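# Hang the picture frame level on the wall screw

## Task

Get the picture frame hanging level on the screw, supported by the screw's shank (not its head) and staying there with no help from the robot; then open the grippers and pull both arms away.

## Robot and tools

ROBOT. Two FANUC CRX arms, left_arm and right_arm, each with a Robotiq 140 two-finger gripper. Base poses in the scene frame: left_arm at (+0.025, +0.419, 0) m, quat_wxyz (+1.000, 0, 0, -0.022); right_arm at (-0.031, -0.422, 0) m, quat_wxyz (+1.000, 0, 0, +0.010). Joint ranges (rad), base to gripper: waist -3.491..3.491, shoulder -3.140..3.140, elbow -1.187..4.328, forearm roll -3.316..3.316, wrist pitch -3.140..3.140, wrist roll -3.927..3.927. The elbows never go fully straight.

FRAMES. One shared scene frame: origin on the table surface midway between the arms, +z up, +x out across the table, left_arm on the +y side. The arm names do not refer to sides of any camera image. On each gripper, the fingers extend along its +z axis and close along its y axis. end_effector_position is the spot between the pads when shut; closed fingertips stick out about 33 mm past it, open ones about 9 mm. Closing also pushes the tips roughly 24 mm further out, so keep that clearance from surfaces. Reported hand positions can be slightly wrong, more so when an arm is far out.

THE ROW. Every motion command uses a row of 20 numbers, always both arms: left_arm x, y, z, qw, qx, qy, qz, left gripper position, force_limit, speed, then the same ten for right_arm. x, y, z (metres) and the w-first quaternion are an absolute target pose for that gripper in the scene frame. The last three per arm lie in [-1, 1]. position: +1 = open (140 mm), about -0.8 = pads touching, -1 = close until blocked. force_limit: about 14 N at -1, 60 N at 0, 107 N at +1. speed: finger gap rate, about 30 mm/s at -1, 140 at 0, 250 at +1. To leave a gripper unchanged, repeat its three numbers (0 is itself a command). To hold an arm still, resend its full pose from the last result it reported before stopping, with an unchanged quaternion every time rather than a drifted reported one.

execute_actions(actions): a list of actions; each action is a list of up to 15 rows, one per 1/30 s step, with the final row repeated to fill 15 steps (0.5 s). An empty list just returns the state and images. Any target more than 0.6 m from the gripper's current position along any of its own axes gets the action refused for both arms; a malformed action, or a first action failing that check against the latest state, rejects the whole call. Each control step, the command is clamped to within 70 mm and 16 degrees of the measured pose, and the arm stops at the last clamped pose, so long moves need follow-up actions. Position is favoured over orientation when both cannot be met. "Hand target" lines show what each arm is currently driving toward.

move(target, speed, stop_force, blocking): target is one 20-number row of absolute poses; each gripper goes in a straight line, all arriving together, 0.5 to 10 s (cut off at 10 s). speed 0.002 to 0.5 m/s, default 0.25; rotation capped at twice that in rad/s. Paths ignore obstacles and the other arm; grippers can lag, stray or overshoot speed near full stretch. stop_force (20 to 80 N, one value for both, not allowed in the first 0.2 s) ends an arm's path once the estimated push against its motion rises by that much for 2 steps; the arm backs up 2 steps and holds, possibly still pressing harder for about a second. Use it only with slow, non-rotating moves; omit it when moving away from something you press on; an arm targeted within 1.5 mm and 0.5 degrees of where it is will not trigger. blocking=false returns after 0.5 s while motion continues; it cannot combine with stop_force, and further moves or actions are refused until a result shows it ended. The "move:" line reports done, off_target, moving, held, fault or contact per arm, plus limits=paced (target clipped) or limits=held (steps blocked, then possible fast catch-up).

wait(seconds): 0 to 10; arms keep their last command; returns early if a running move finishes. stop(): brakes the current move (needs room); fingers continue. zoom_image(camera, region): region [x0, y0, x1, y1] pixels, at most 504 x 504, cameras cam_head_left, cam_head_right, cam_high, cam_low, cam_left_wrist, cam_right_wrist (all 896x504). read_manual(section): only "licences". finished_scene(scene): ends the current scene by its number, irreversibly, once the result is stable.

RESULTS. Each result gives per-arm pose, gripper data and images. object_status: 0 moving, 1 blocked while opening, 2 blocked while closing (a grasp), 3 reached the commanded position or pads met. position_measured is in counts: 3 open, 230 pads meeting. To squeeze harder while status is 2, raise force_limit and switch position between -1 and -0.98. "pose unreachable" means the clearance check altered that arm's command.

CAUTIONS. Contact torque at a joint's load limit (147 N m waist, shoulder, elbow; 36.8 N m wrist joints, held weight included) or 150 N external force freezes that arm for 10 s and drops the rest of the call. Arms are stiff: aiming even slightly past a firm contact can fault. Faster touches hit harder. Keep the arms from striking each other. Holding loads heats motors: MOTOR HOT warns, OVER-TEMPERATURE FAULT brakes the arm. Parts may get brief tugs. Never let anything fall or leave the table; avoid slips, slams and hard pushes. The robot keeps its last command while you compose replies.

Each tool is called in YAML: its name, and indented under it one key for each argument.

## Session

execute_actions:
  actions: []

Scene clock: 0.00 s.
left_arm: end_effector_position=(+0.8130, +0.9323, +0.3105) position_measured=181 object_status=3 end_effector_quat_wxyz=(+0.202, +0.766, +0.476, +0.381) | right_arm: end_effector_position=(+0.1465, -0.7392, +0.2513) position_measured=230 object_status=3 end_effector_quat_wxyz=(-0.547, +0.817, +0.099, +0.150)
Joint positions: left_arm=[ 0.939  0.71   0.583  0.802 -0.926  1.458] | right_arm=[-1.252  0.615  0.493 -0.766 -2.46   2.703]
Joint velocities: left_arm=[-0.001 -0.001  0.    -0.     0.    -0.   ] | right_arm=[-0.001 -0.001  0.001 -0.001  0.001  0.   ]
Hand target (left_arm): +0.813, +0.932, +0.311; +0.202, +0.766, +0.476, +0.381
Hand target (right_arm): +0.146, -0.739, +0.251; -0.547, +0.817, +0.099, +0.150

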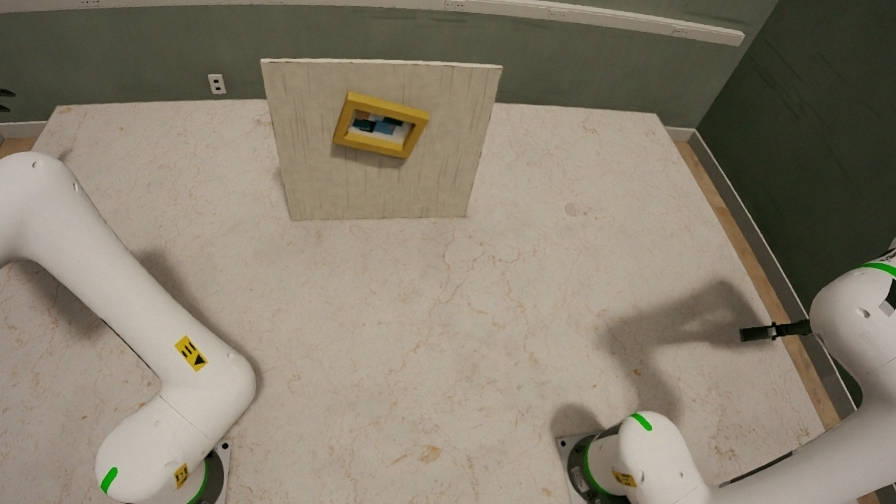

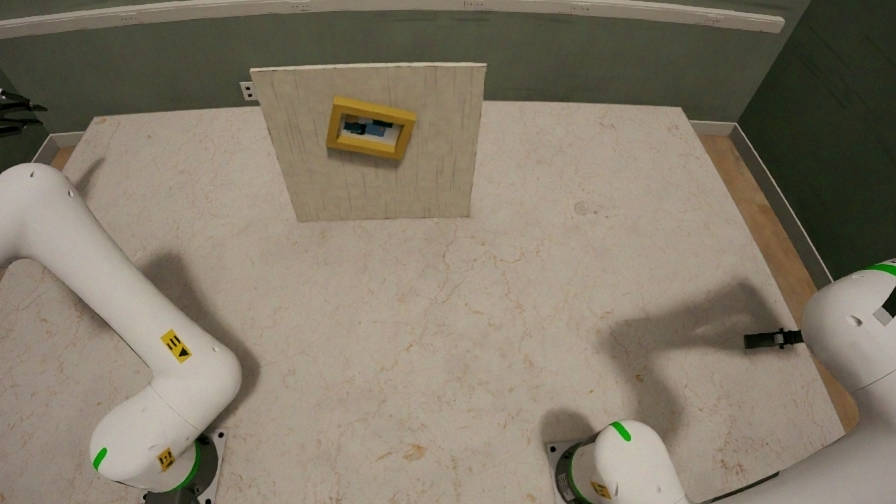

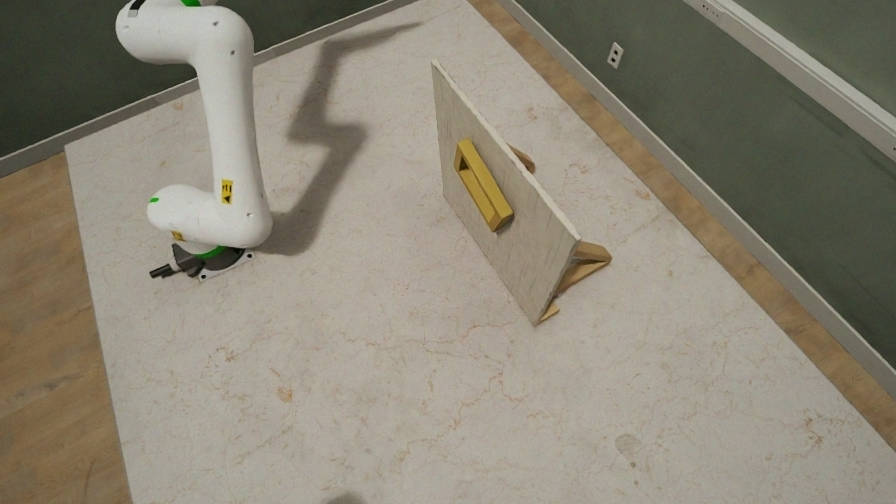

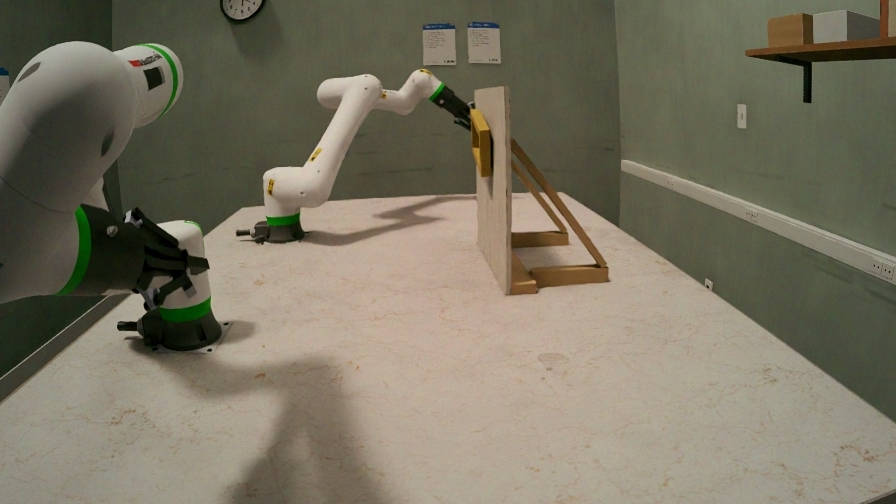

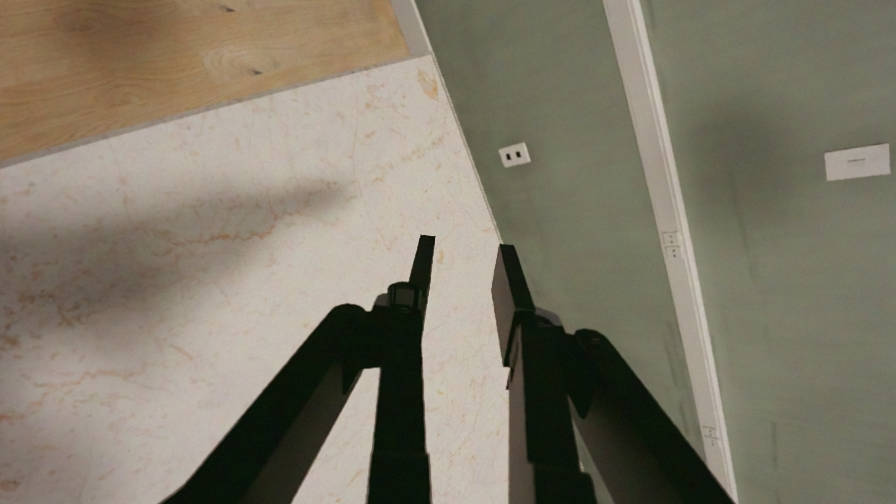

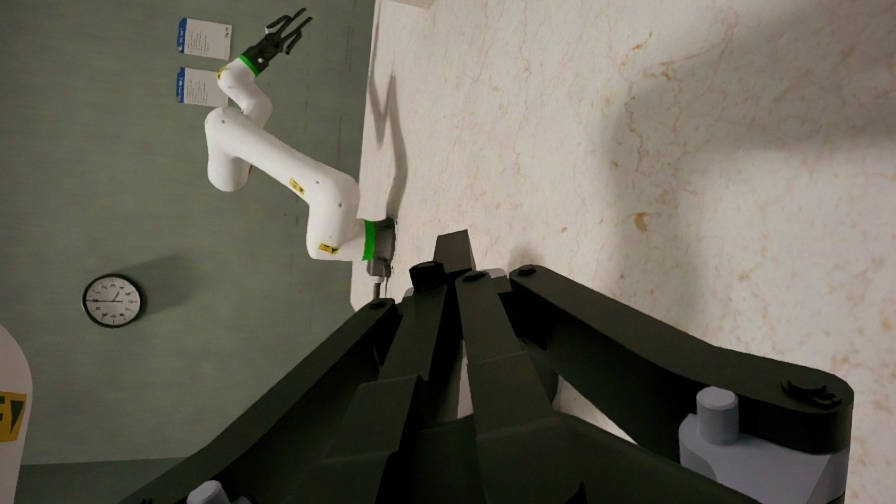

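move:
  target: [0.45,0.13,0.37,0,0.707,0,0.707,0,0,0,0.1465,-0.7392,0.2513,-0.547,0.817,0.099,0.15,-1,0,0]

zoom_image:
  camera: "cam_high"
  region: [380,100,580,260]

action 0: the call puts the target (left_arm/x, left_arm/y, left_arm/z) 0.779 m from left_arm's end_effector_position in the last result along the gripper's own x axis as it stood there; a target may be at most 0.6 m away along each of those axes, so nothing of the call was run and nothing moved. Command a nearer target, and go on from there in a later call.

Region (380, 100, 580, 260) of cam_high's 896x504 image, scaled by 2.520, with more detail than that image has; it fills the top 403 rows of this view, and the rest is white.

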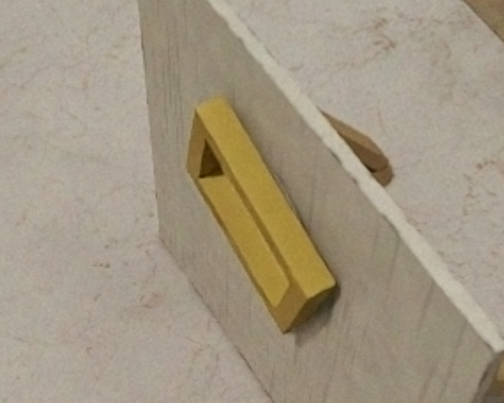

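move:
  target: [0.6,0.55,0.37,0,0.707,0,0.707,0,0,0,0.1465,-0.7392,0.2513,-0.547,0.817,0.099,0.15,-1,0,0]

move:
  target: [0.45,0.13,0.37,0,0.707,0,0.707,0,0,0,0.1465,-0.7392,0.2513,-0.547,0.817,0.099,0.15,-1,0,0]

Scene clock: 8.83 s.
left_arm: end_effector_position=(+0.6001, +0.5505, +0.3694) position_measured=129 object_status=3 end_effector_quat_wxyz=(+0.000, +0.707, +0.001, +0.707) | right_arm: end_effector_position=(+0.1465, -0.7392, +0.2513) position_measured=233 object_status=3 end_effector_quat_wxyz=(-0.547, +0.817, +0.099, +0.150)
Joint positions: left_arm=[ 0.048 -0.417 -0.878  3.133 -0.461 -1.56 ] | right_arm=[-1.252  0.615  0.493 -0.766 -2.461  2.702]
Joint velocities: left_arm=[-0.017 -0.008  0.015  0.06   0.022 -0.055] | right_arm=[ 0.001 -0.001  0.001  0.    -0.     0.   ]
Hand target (left_arm): +0.600, +0.550, +0.369; +0.000, +0.707, +0.001, +0.707
Hand target (right_arm): +0.146, -0.739, +0.251; -0.547, +0.817, +0.099, +0.150
Off the commanded pose (left_arm): 0.001 m, 0 deg.
Off the commanded pose (right_arm): 0.000 m, 0 deg.
move: done

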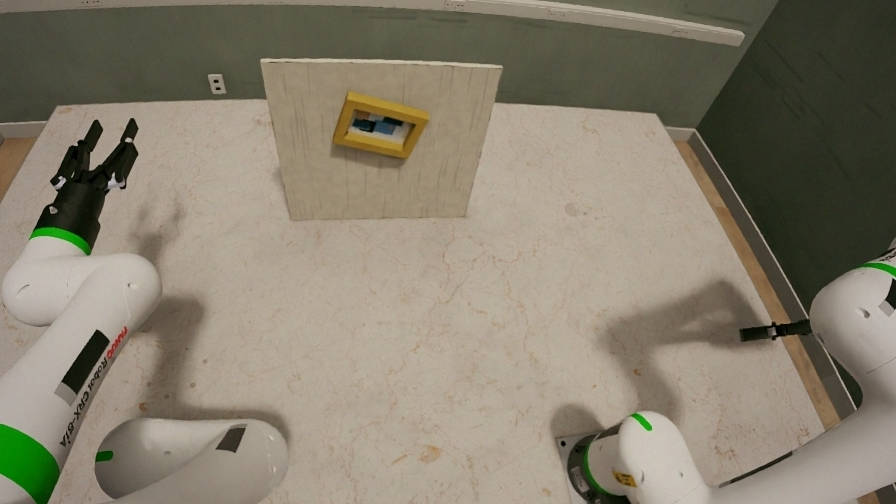

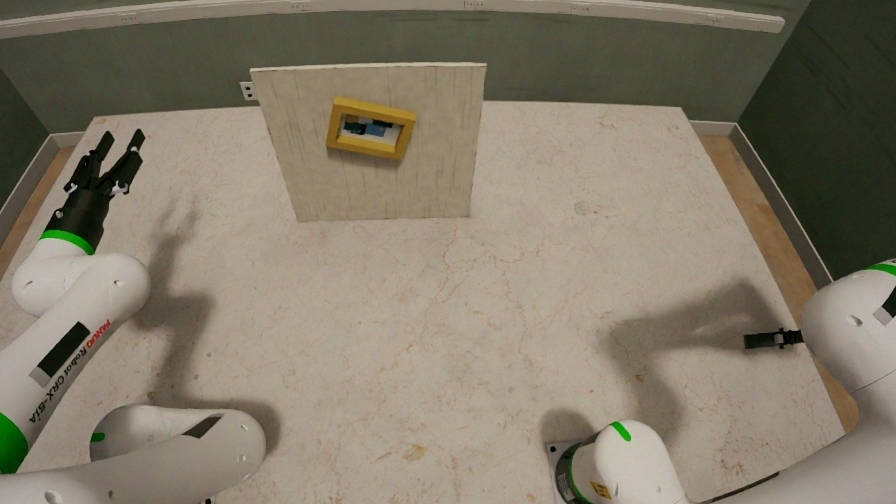

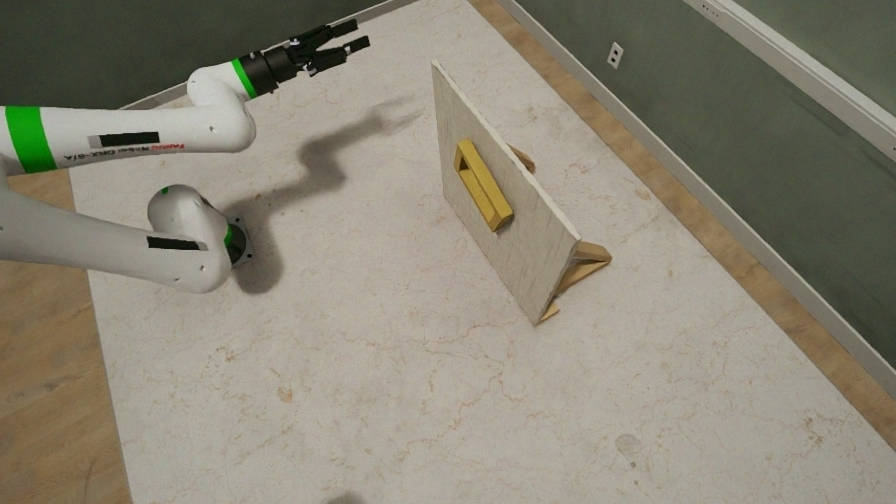

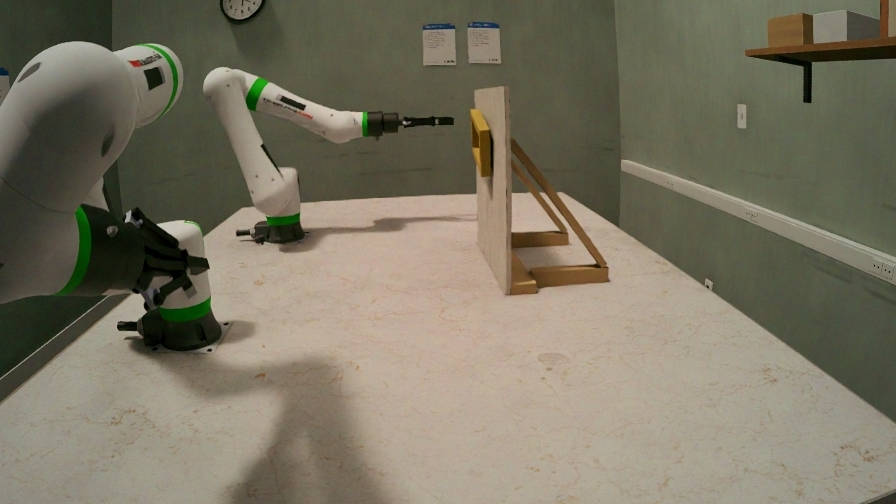

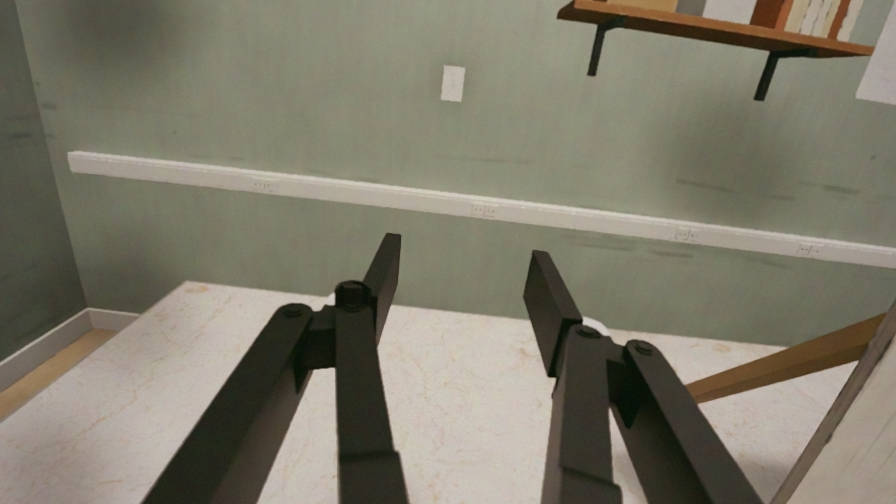

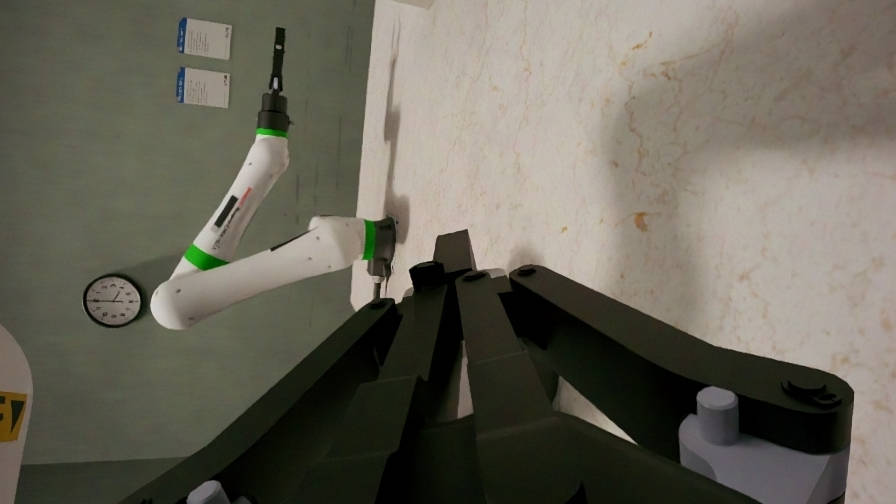

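Scene clock: 11.33 s.
left_arm: end_effector_position=(+0.4515, +0.1301, +0.3698) position_measured=129 object_status=3 end_effector_quat_wxyz=(+0.285, +0.613, -0.279, +0.682) | right_arm: end_effector_position=(+0.1465, -0.7392, +0.2513) position_measured=233 object_status=3 end_effector_quat_wxyz=(-0.547, +0.817, +0.099, +0.150)
Joint positions: left_arm=[-0.857 -0.687 -1.027  3.32  -0.439 -1.771] | right_arm=[-1.252  0.615  0.493 -0.766 -2.461  2.702]
Joint velocities: left_arm=[-0.008  0.025 -0.022  0.    -0.082 -0.014] | right_arm=[ 0.     0.001  0.     0.001  0.    -0.   ]
Hand target (left_arm): +0.451, +0.130, +0.370; +0.285, +0.612, -0.279, +0.683
Hand target (right_arm): +0.147, -0.739, +0.251; -0.547, +0.817, +0.099, +0.150
Off the commanded pose (left_arm): 0.001 m, 47 deg; orientation clipped at the last step of the last action.
Off the commanded pose (right_arm): 0.000 m, 0 deg.
joint sent to its limit (left arm) — the command would take joint 4 (forearm roll) past its upper limit, so that joint was sent only as far as its limit.
move: off_target (left_arm); limits=paced

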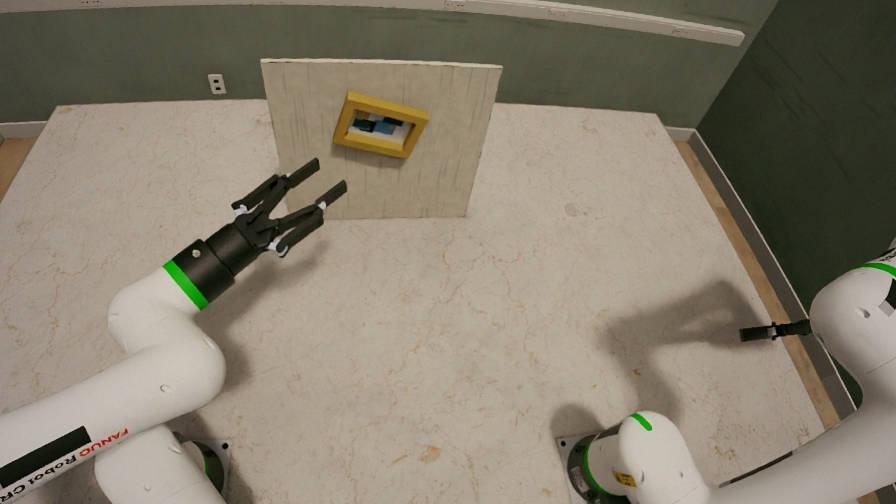

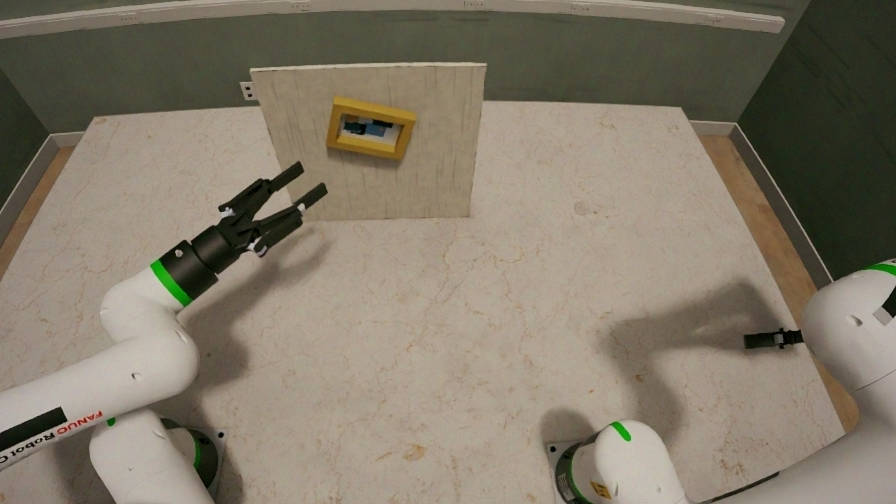

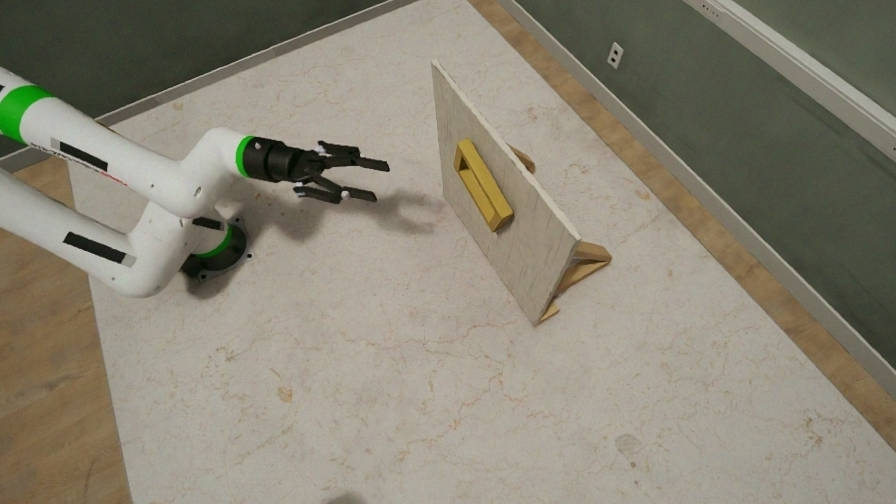

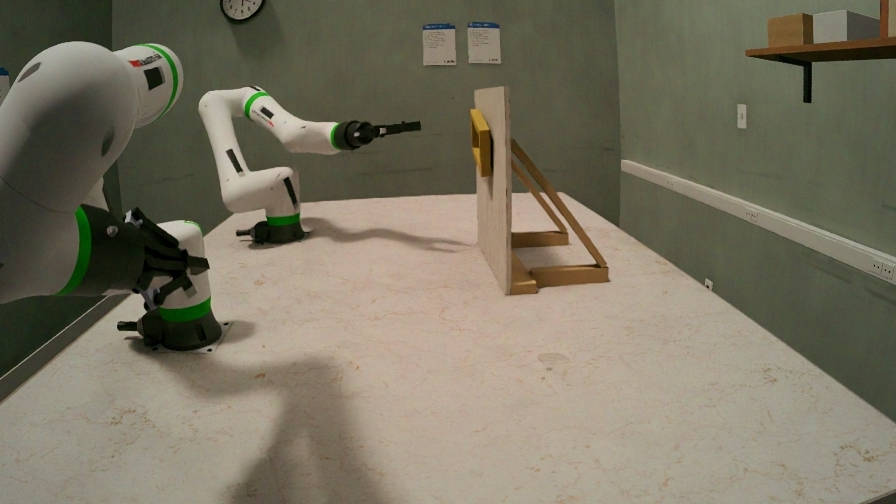

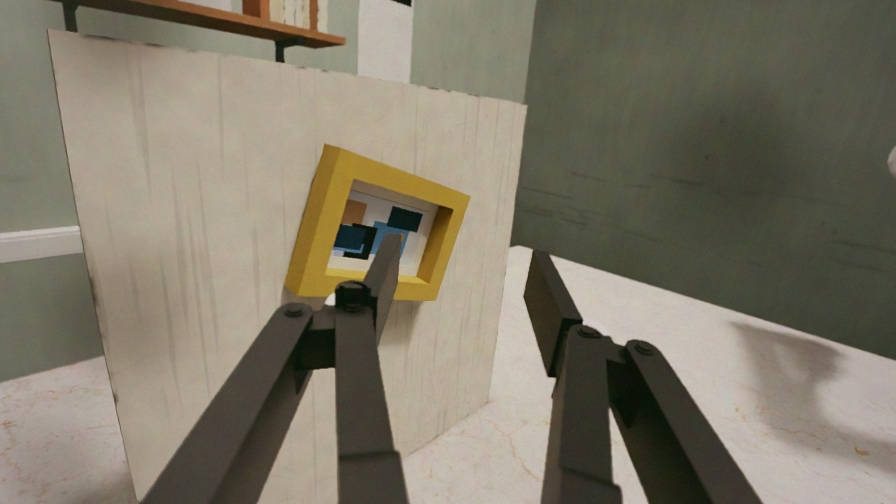

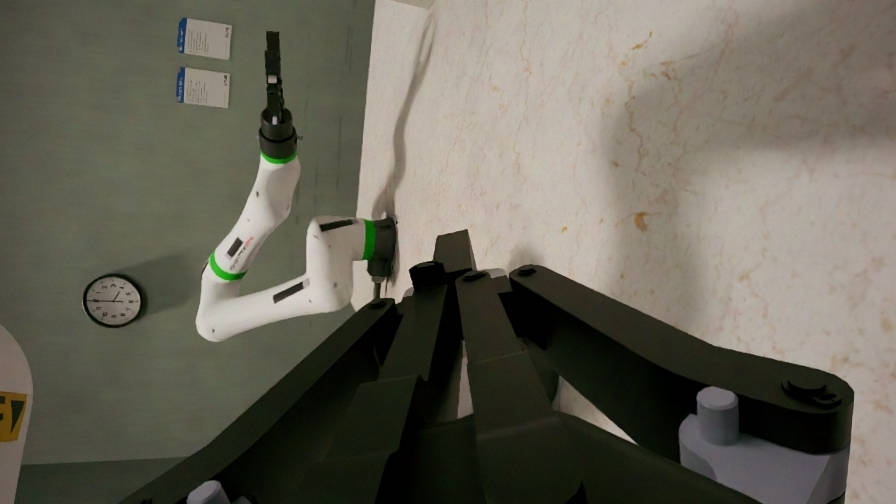

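move:
  target: [0.45,0.13,0.33,0.11,0.875,-0.409,0.235,0,0,0,0.1465,-0.7392,0.2513,-0.547,0.817,0.099,0.15,-1,0,0]

move:
  target: [0.56,0.115,0.37,-0.144,0.913,-0.06,0.378,-0.2,0,0,0.1465,-0.7392,0.2513,-0.547,0.817,0.099,0.15,-1,0,0]

Scene clock: 16.27 s.
left_arm: end_effector_position=(+0.4494, +0.1283, +0.3295) position_measured=129 object_status=3 end_effector_quat_wxyz=(+0.110, +0.875, -0.410, +0.235) | right_arm: end_effector_position=(+0.1465, -0.7392, +0.2513) position_measured=233 object_status=3 end_effector_quat_wxyz=(-0.547, +0.817, +0.099, +0.150)
Joint positions: left_arm=[-0.801 -0.26  -0.122  3.159  1.184 -1.605] | right_arm=[-1.252  0.615  0.493 -0.766 -2.461  2.702]
Joint velocities: left_arm=[ 0.001  0.002  0.003  0.001  0.002 -0.001] | right_arm=[-0.001  0.     0.    -0.001  0.     0.   ]
Hand target (left_arm): +0.449, +0.128, +0.330; +0.110, +0.875, -0.410, +0.235
Hand target (right_arm): +0.147, -0.739, +0.251; -0.547, +0.817, +0.099, +0.150
Off the commanded pose (left_arm): 0.002 m, 0 deg.
Off the commanded pose (right_arm): 0.000 m, 0 deg.
move: done

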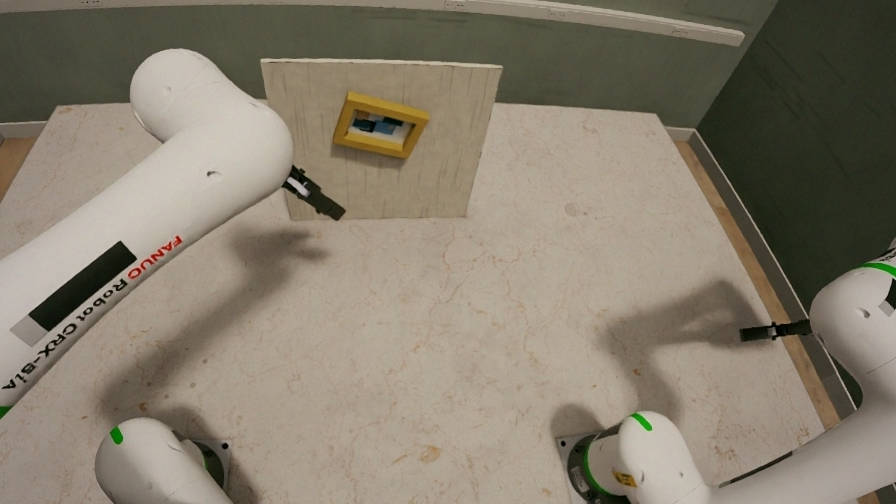

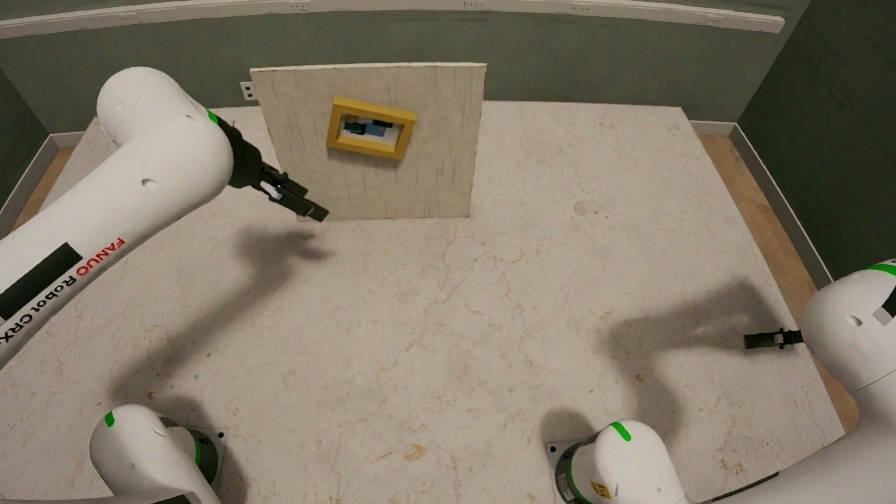

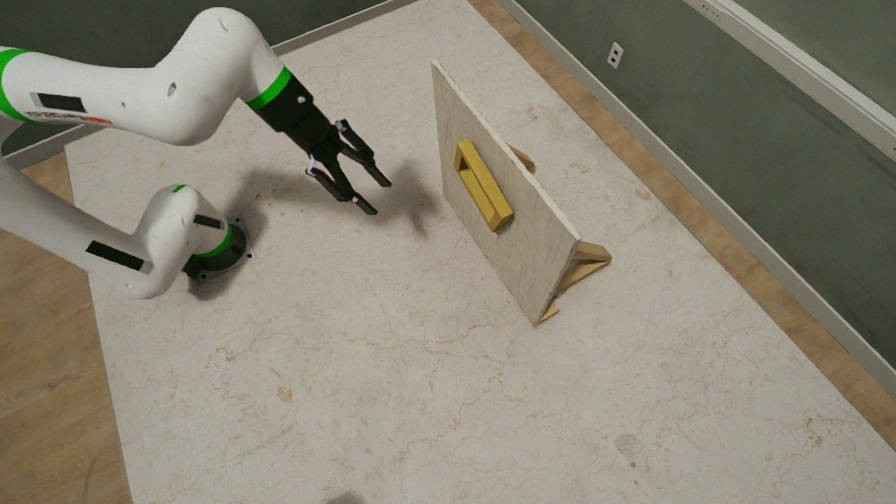

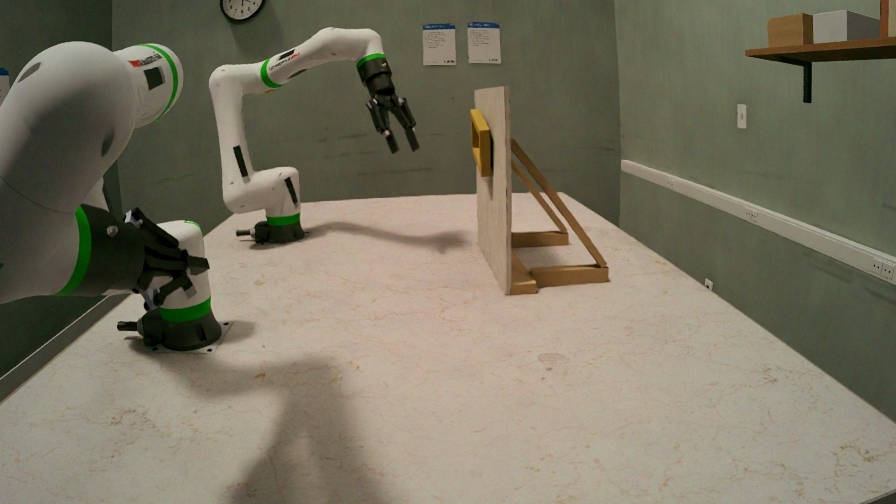

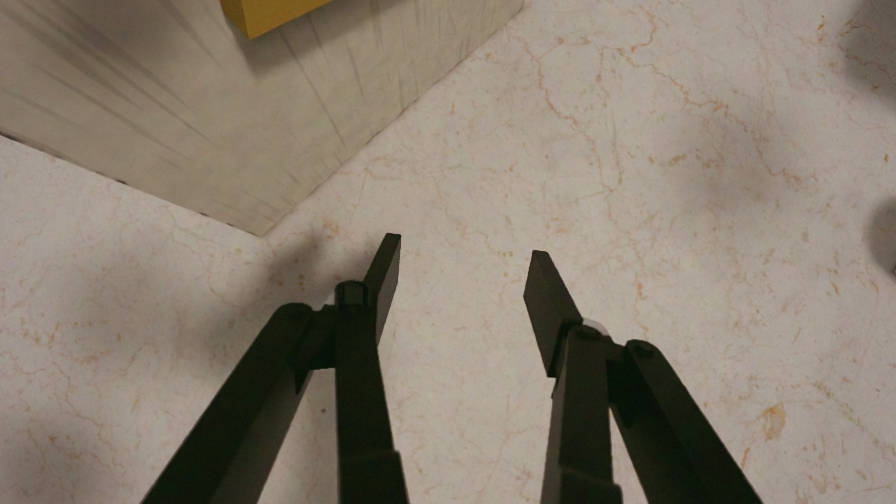

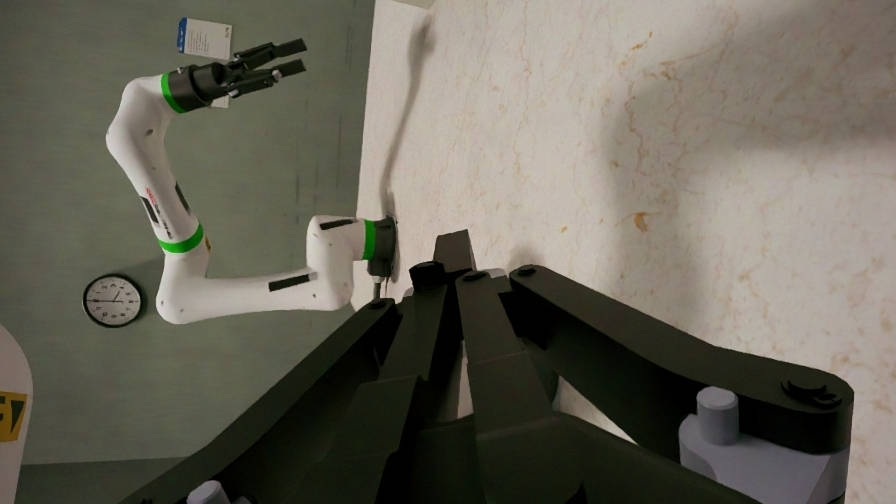

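Scene clock: 18.50 s.
left_arm: end_effector_position=(+0.5600, +0.1157, +0.3688) position_measured=154 object_status=3 end_effector_quat_wxyz=(-0.144, +0.913, -0.060, +0.377) | right_arm: end_effector_position=(+0.1465, -0.7392, +0.2513) position_measured=233 object_status=3 end_effector_quat_wxyz=(-0.547, +0.817, +0.099, +0.150)
Joint positions: left_arm=[-1.069  0.064 -0.125  2.291  1.326 -0.395] | right_arm=[-1.252  0.615  0.493 -0.766 -2.461  2.702]
Joint velocities: left_arm=[ 0.     0.002  0.003 -0.     0.001  0.001] | right_arm=[ 0.001 -0.    -0.001 -0.    -0.    -0.   ]
Hand target (left_arm): +0.560, +0.116, +0.369; -0.144, +0.913, -0.060, +0.377
Hand target (right_arm): +0.147, -0.739, +0.251; -0.547, +0.817, +0.099, +0.150
Off the commanded pose (left_arm): 0.001 m, 0 deg.
Off the commanded pose (right_arm): 0.000 m, 0 deg.
move: done

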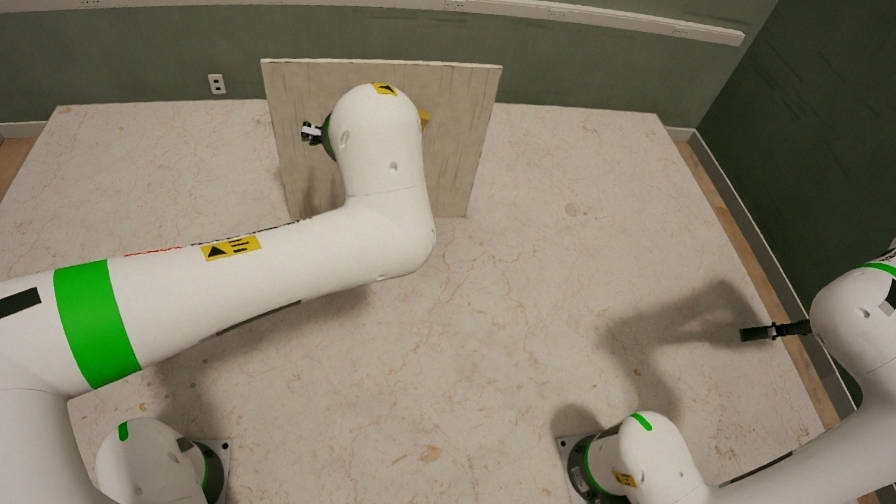

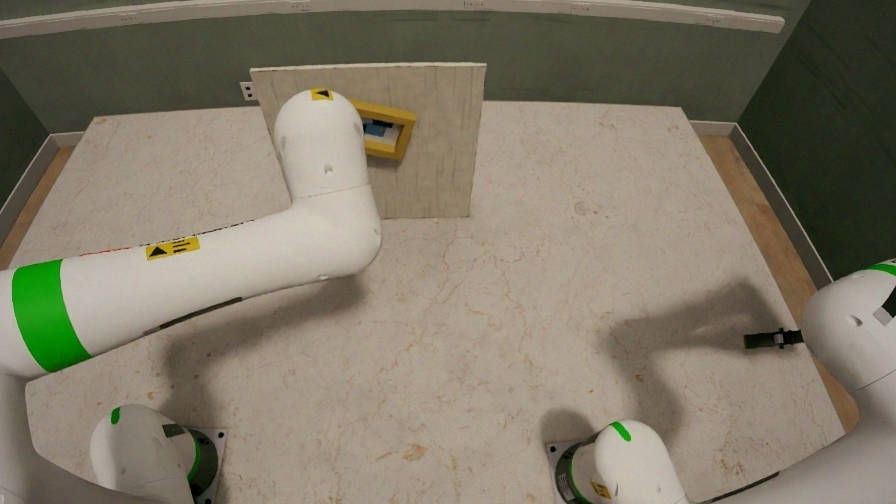

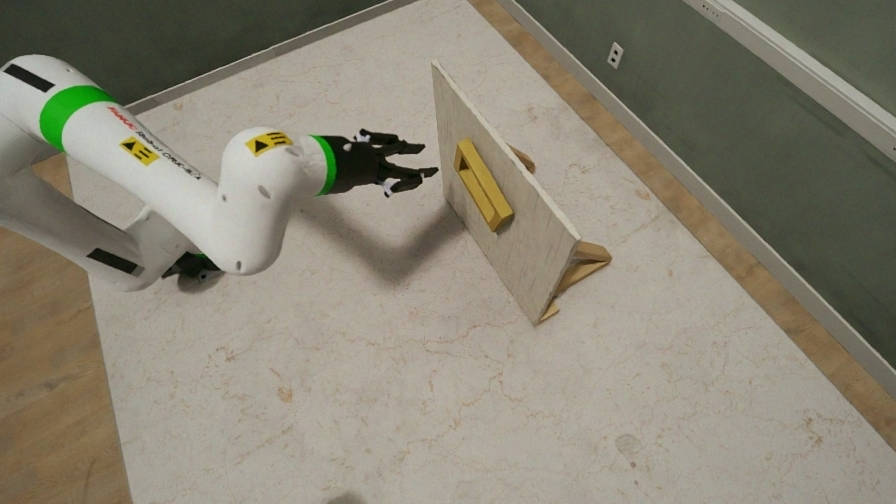

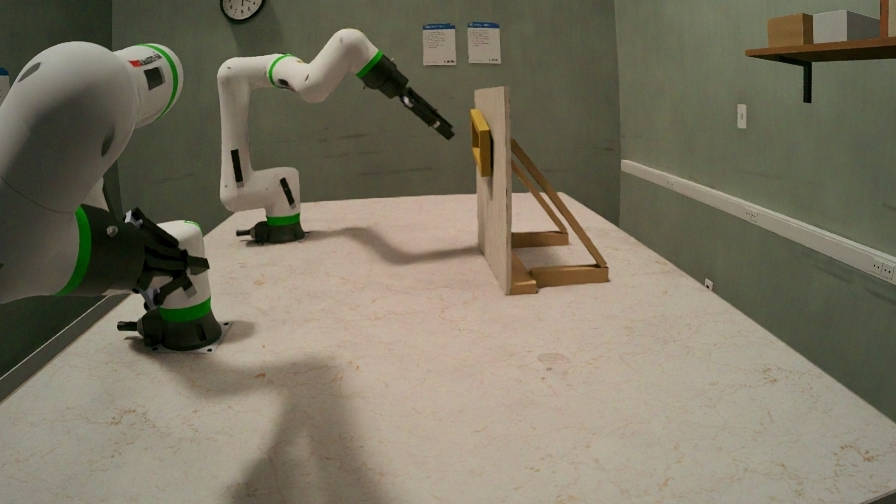

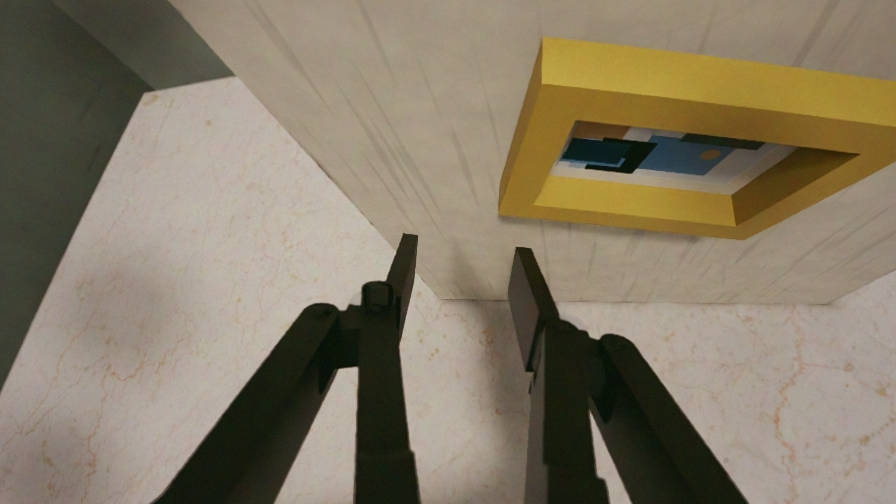

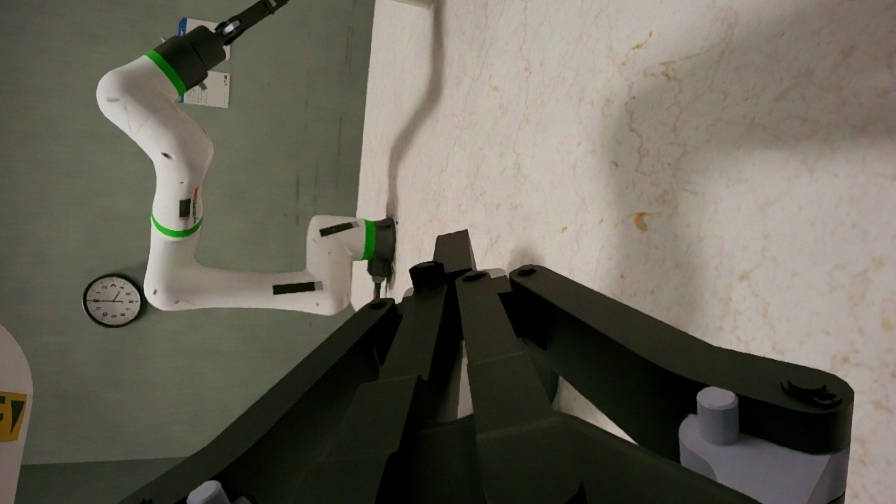

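Roll matches. Go horizontal for better views.

move:
  target: [0.585,0.092,0.35,-0.11,0.699,-0.11,0.699,-0.2,0,0,0.1465,-0.7392,0.2513,-0.547,0.817,0.099,0.15,-1,0,0]

Scene clock: 24.17 s.
left_arm: end_effector_position=(+0.5860, +0.0932, +0.3508) position_measured=154 object_status=3 end_effector_quat_wxyz=(-0.111, +0.698, -0.110, +0.699) | right_arm: end_effector_position=(+0.1465, -0.7392, +0.2513) position_measured=233 object_status=3 end_effector_quat_wxyz=(-0.547, +0.817, +0.099, +0.150)
Joint positions: left_arm=[-0.775  0.021 -0.807  0.968  1.092  0.667] | right_arm=[-1.252  0.615  0.493 -0.766 -2.461  2.702]
Joint velocities: left_arm=[ 0.001  0.    -0.001 -0.005  0.     0.001] | right_arm=[ 0.001  0.001 -0.001 -0.001  0.001 -0.   ]
Hand target (left_arm): +0.586, +0.093, +0.351; -0.111, +0.698, -0.110, +0.699
Hand target (right_arm): +0.146, -0.739, +0.251; -0.547, +0.817, +0.099, +0.150
Off the commanded pose (left_arm): 0.002 m, 0 deg.
Off the commanded pose (right_arm): 0.000 m, 0 deg.
move: done

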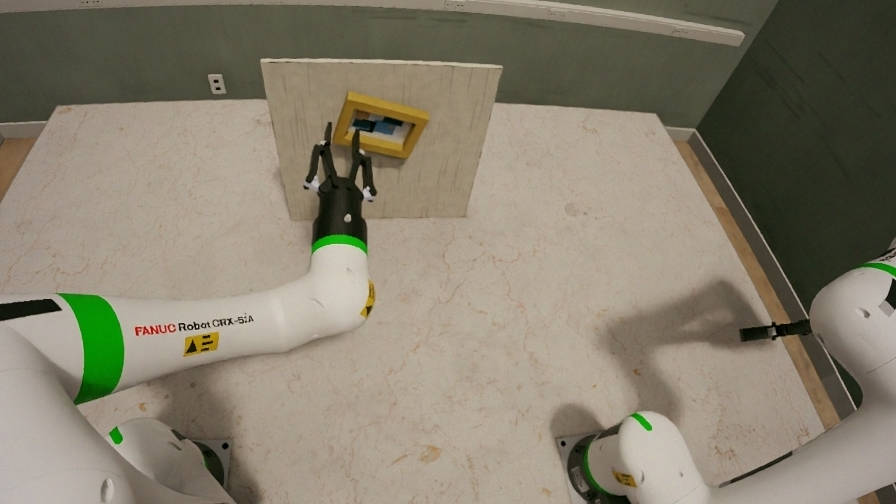

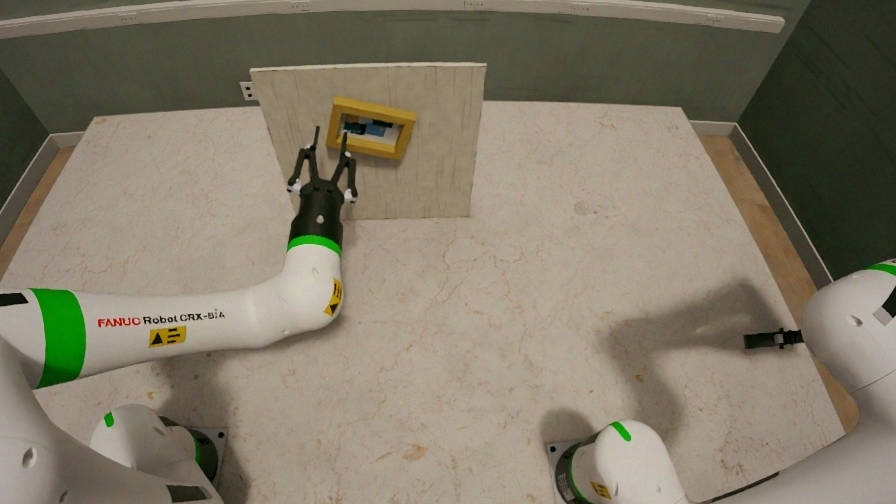

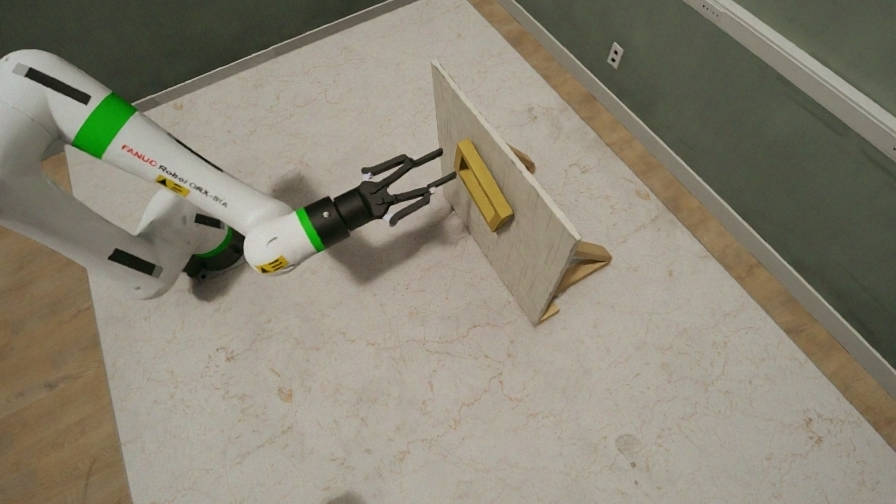

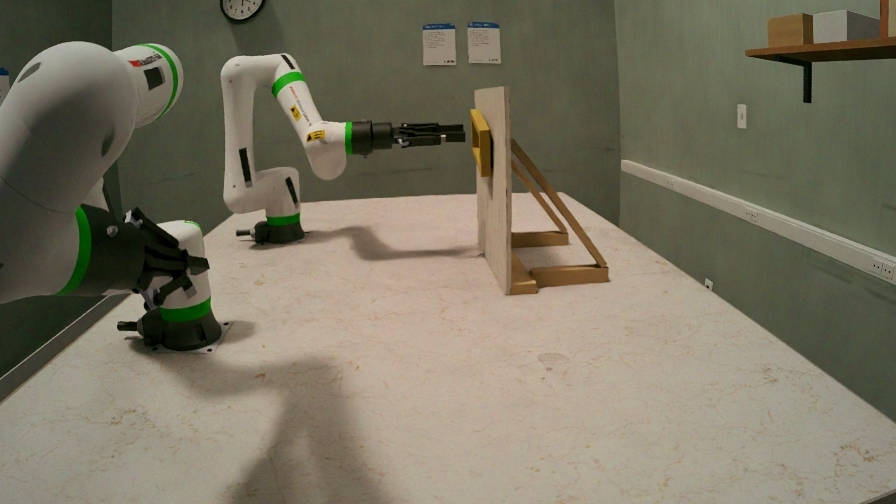

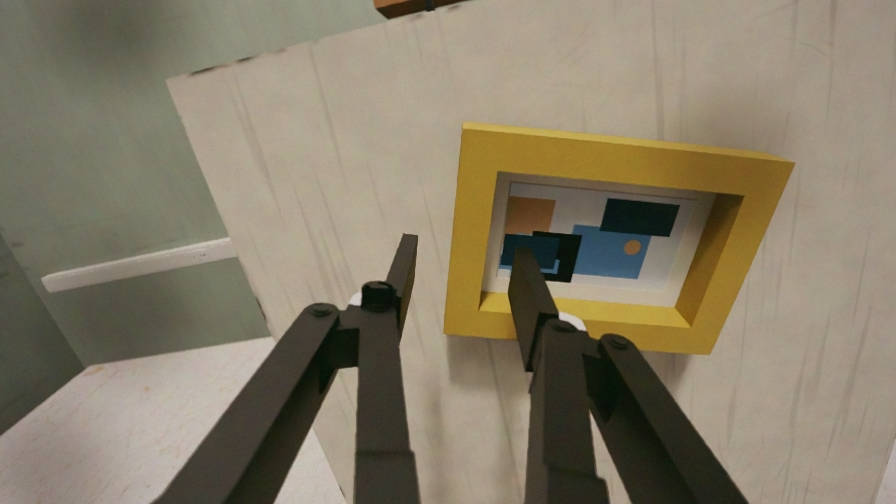

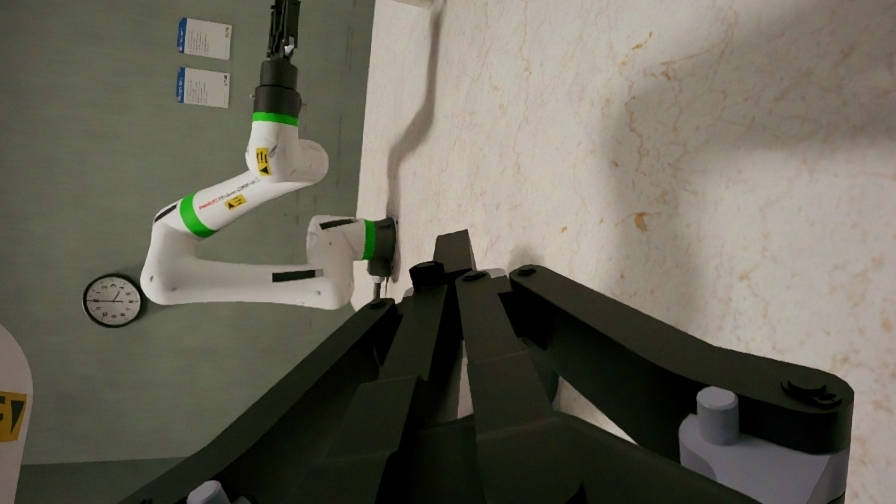

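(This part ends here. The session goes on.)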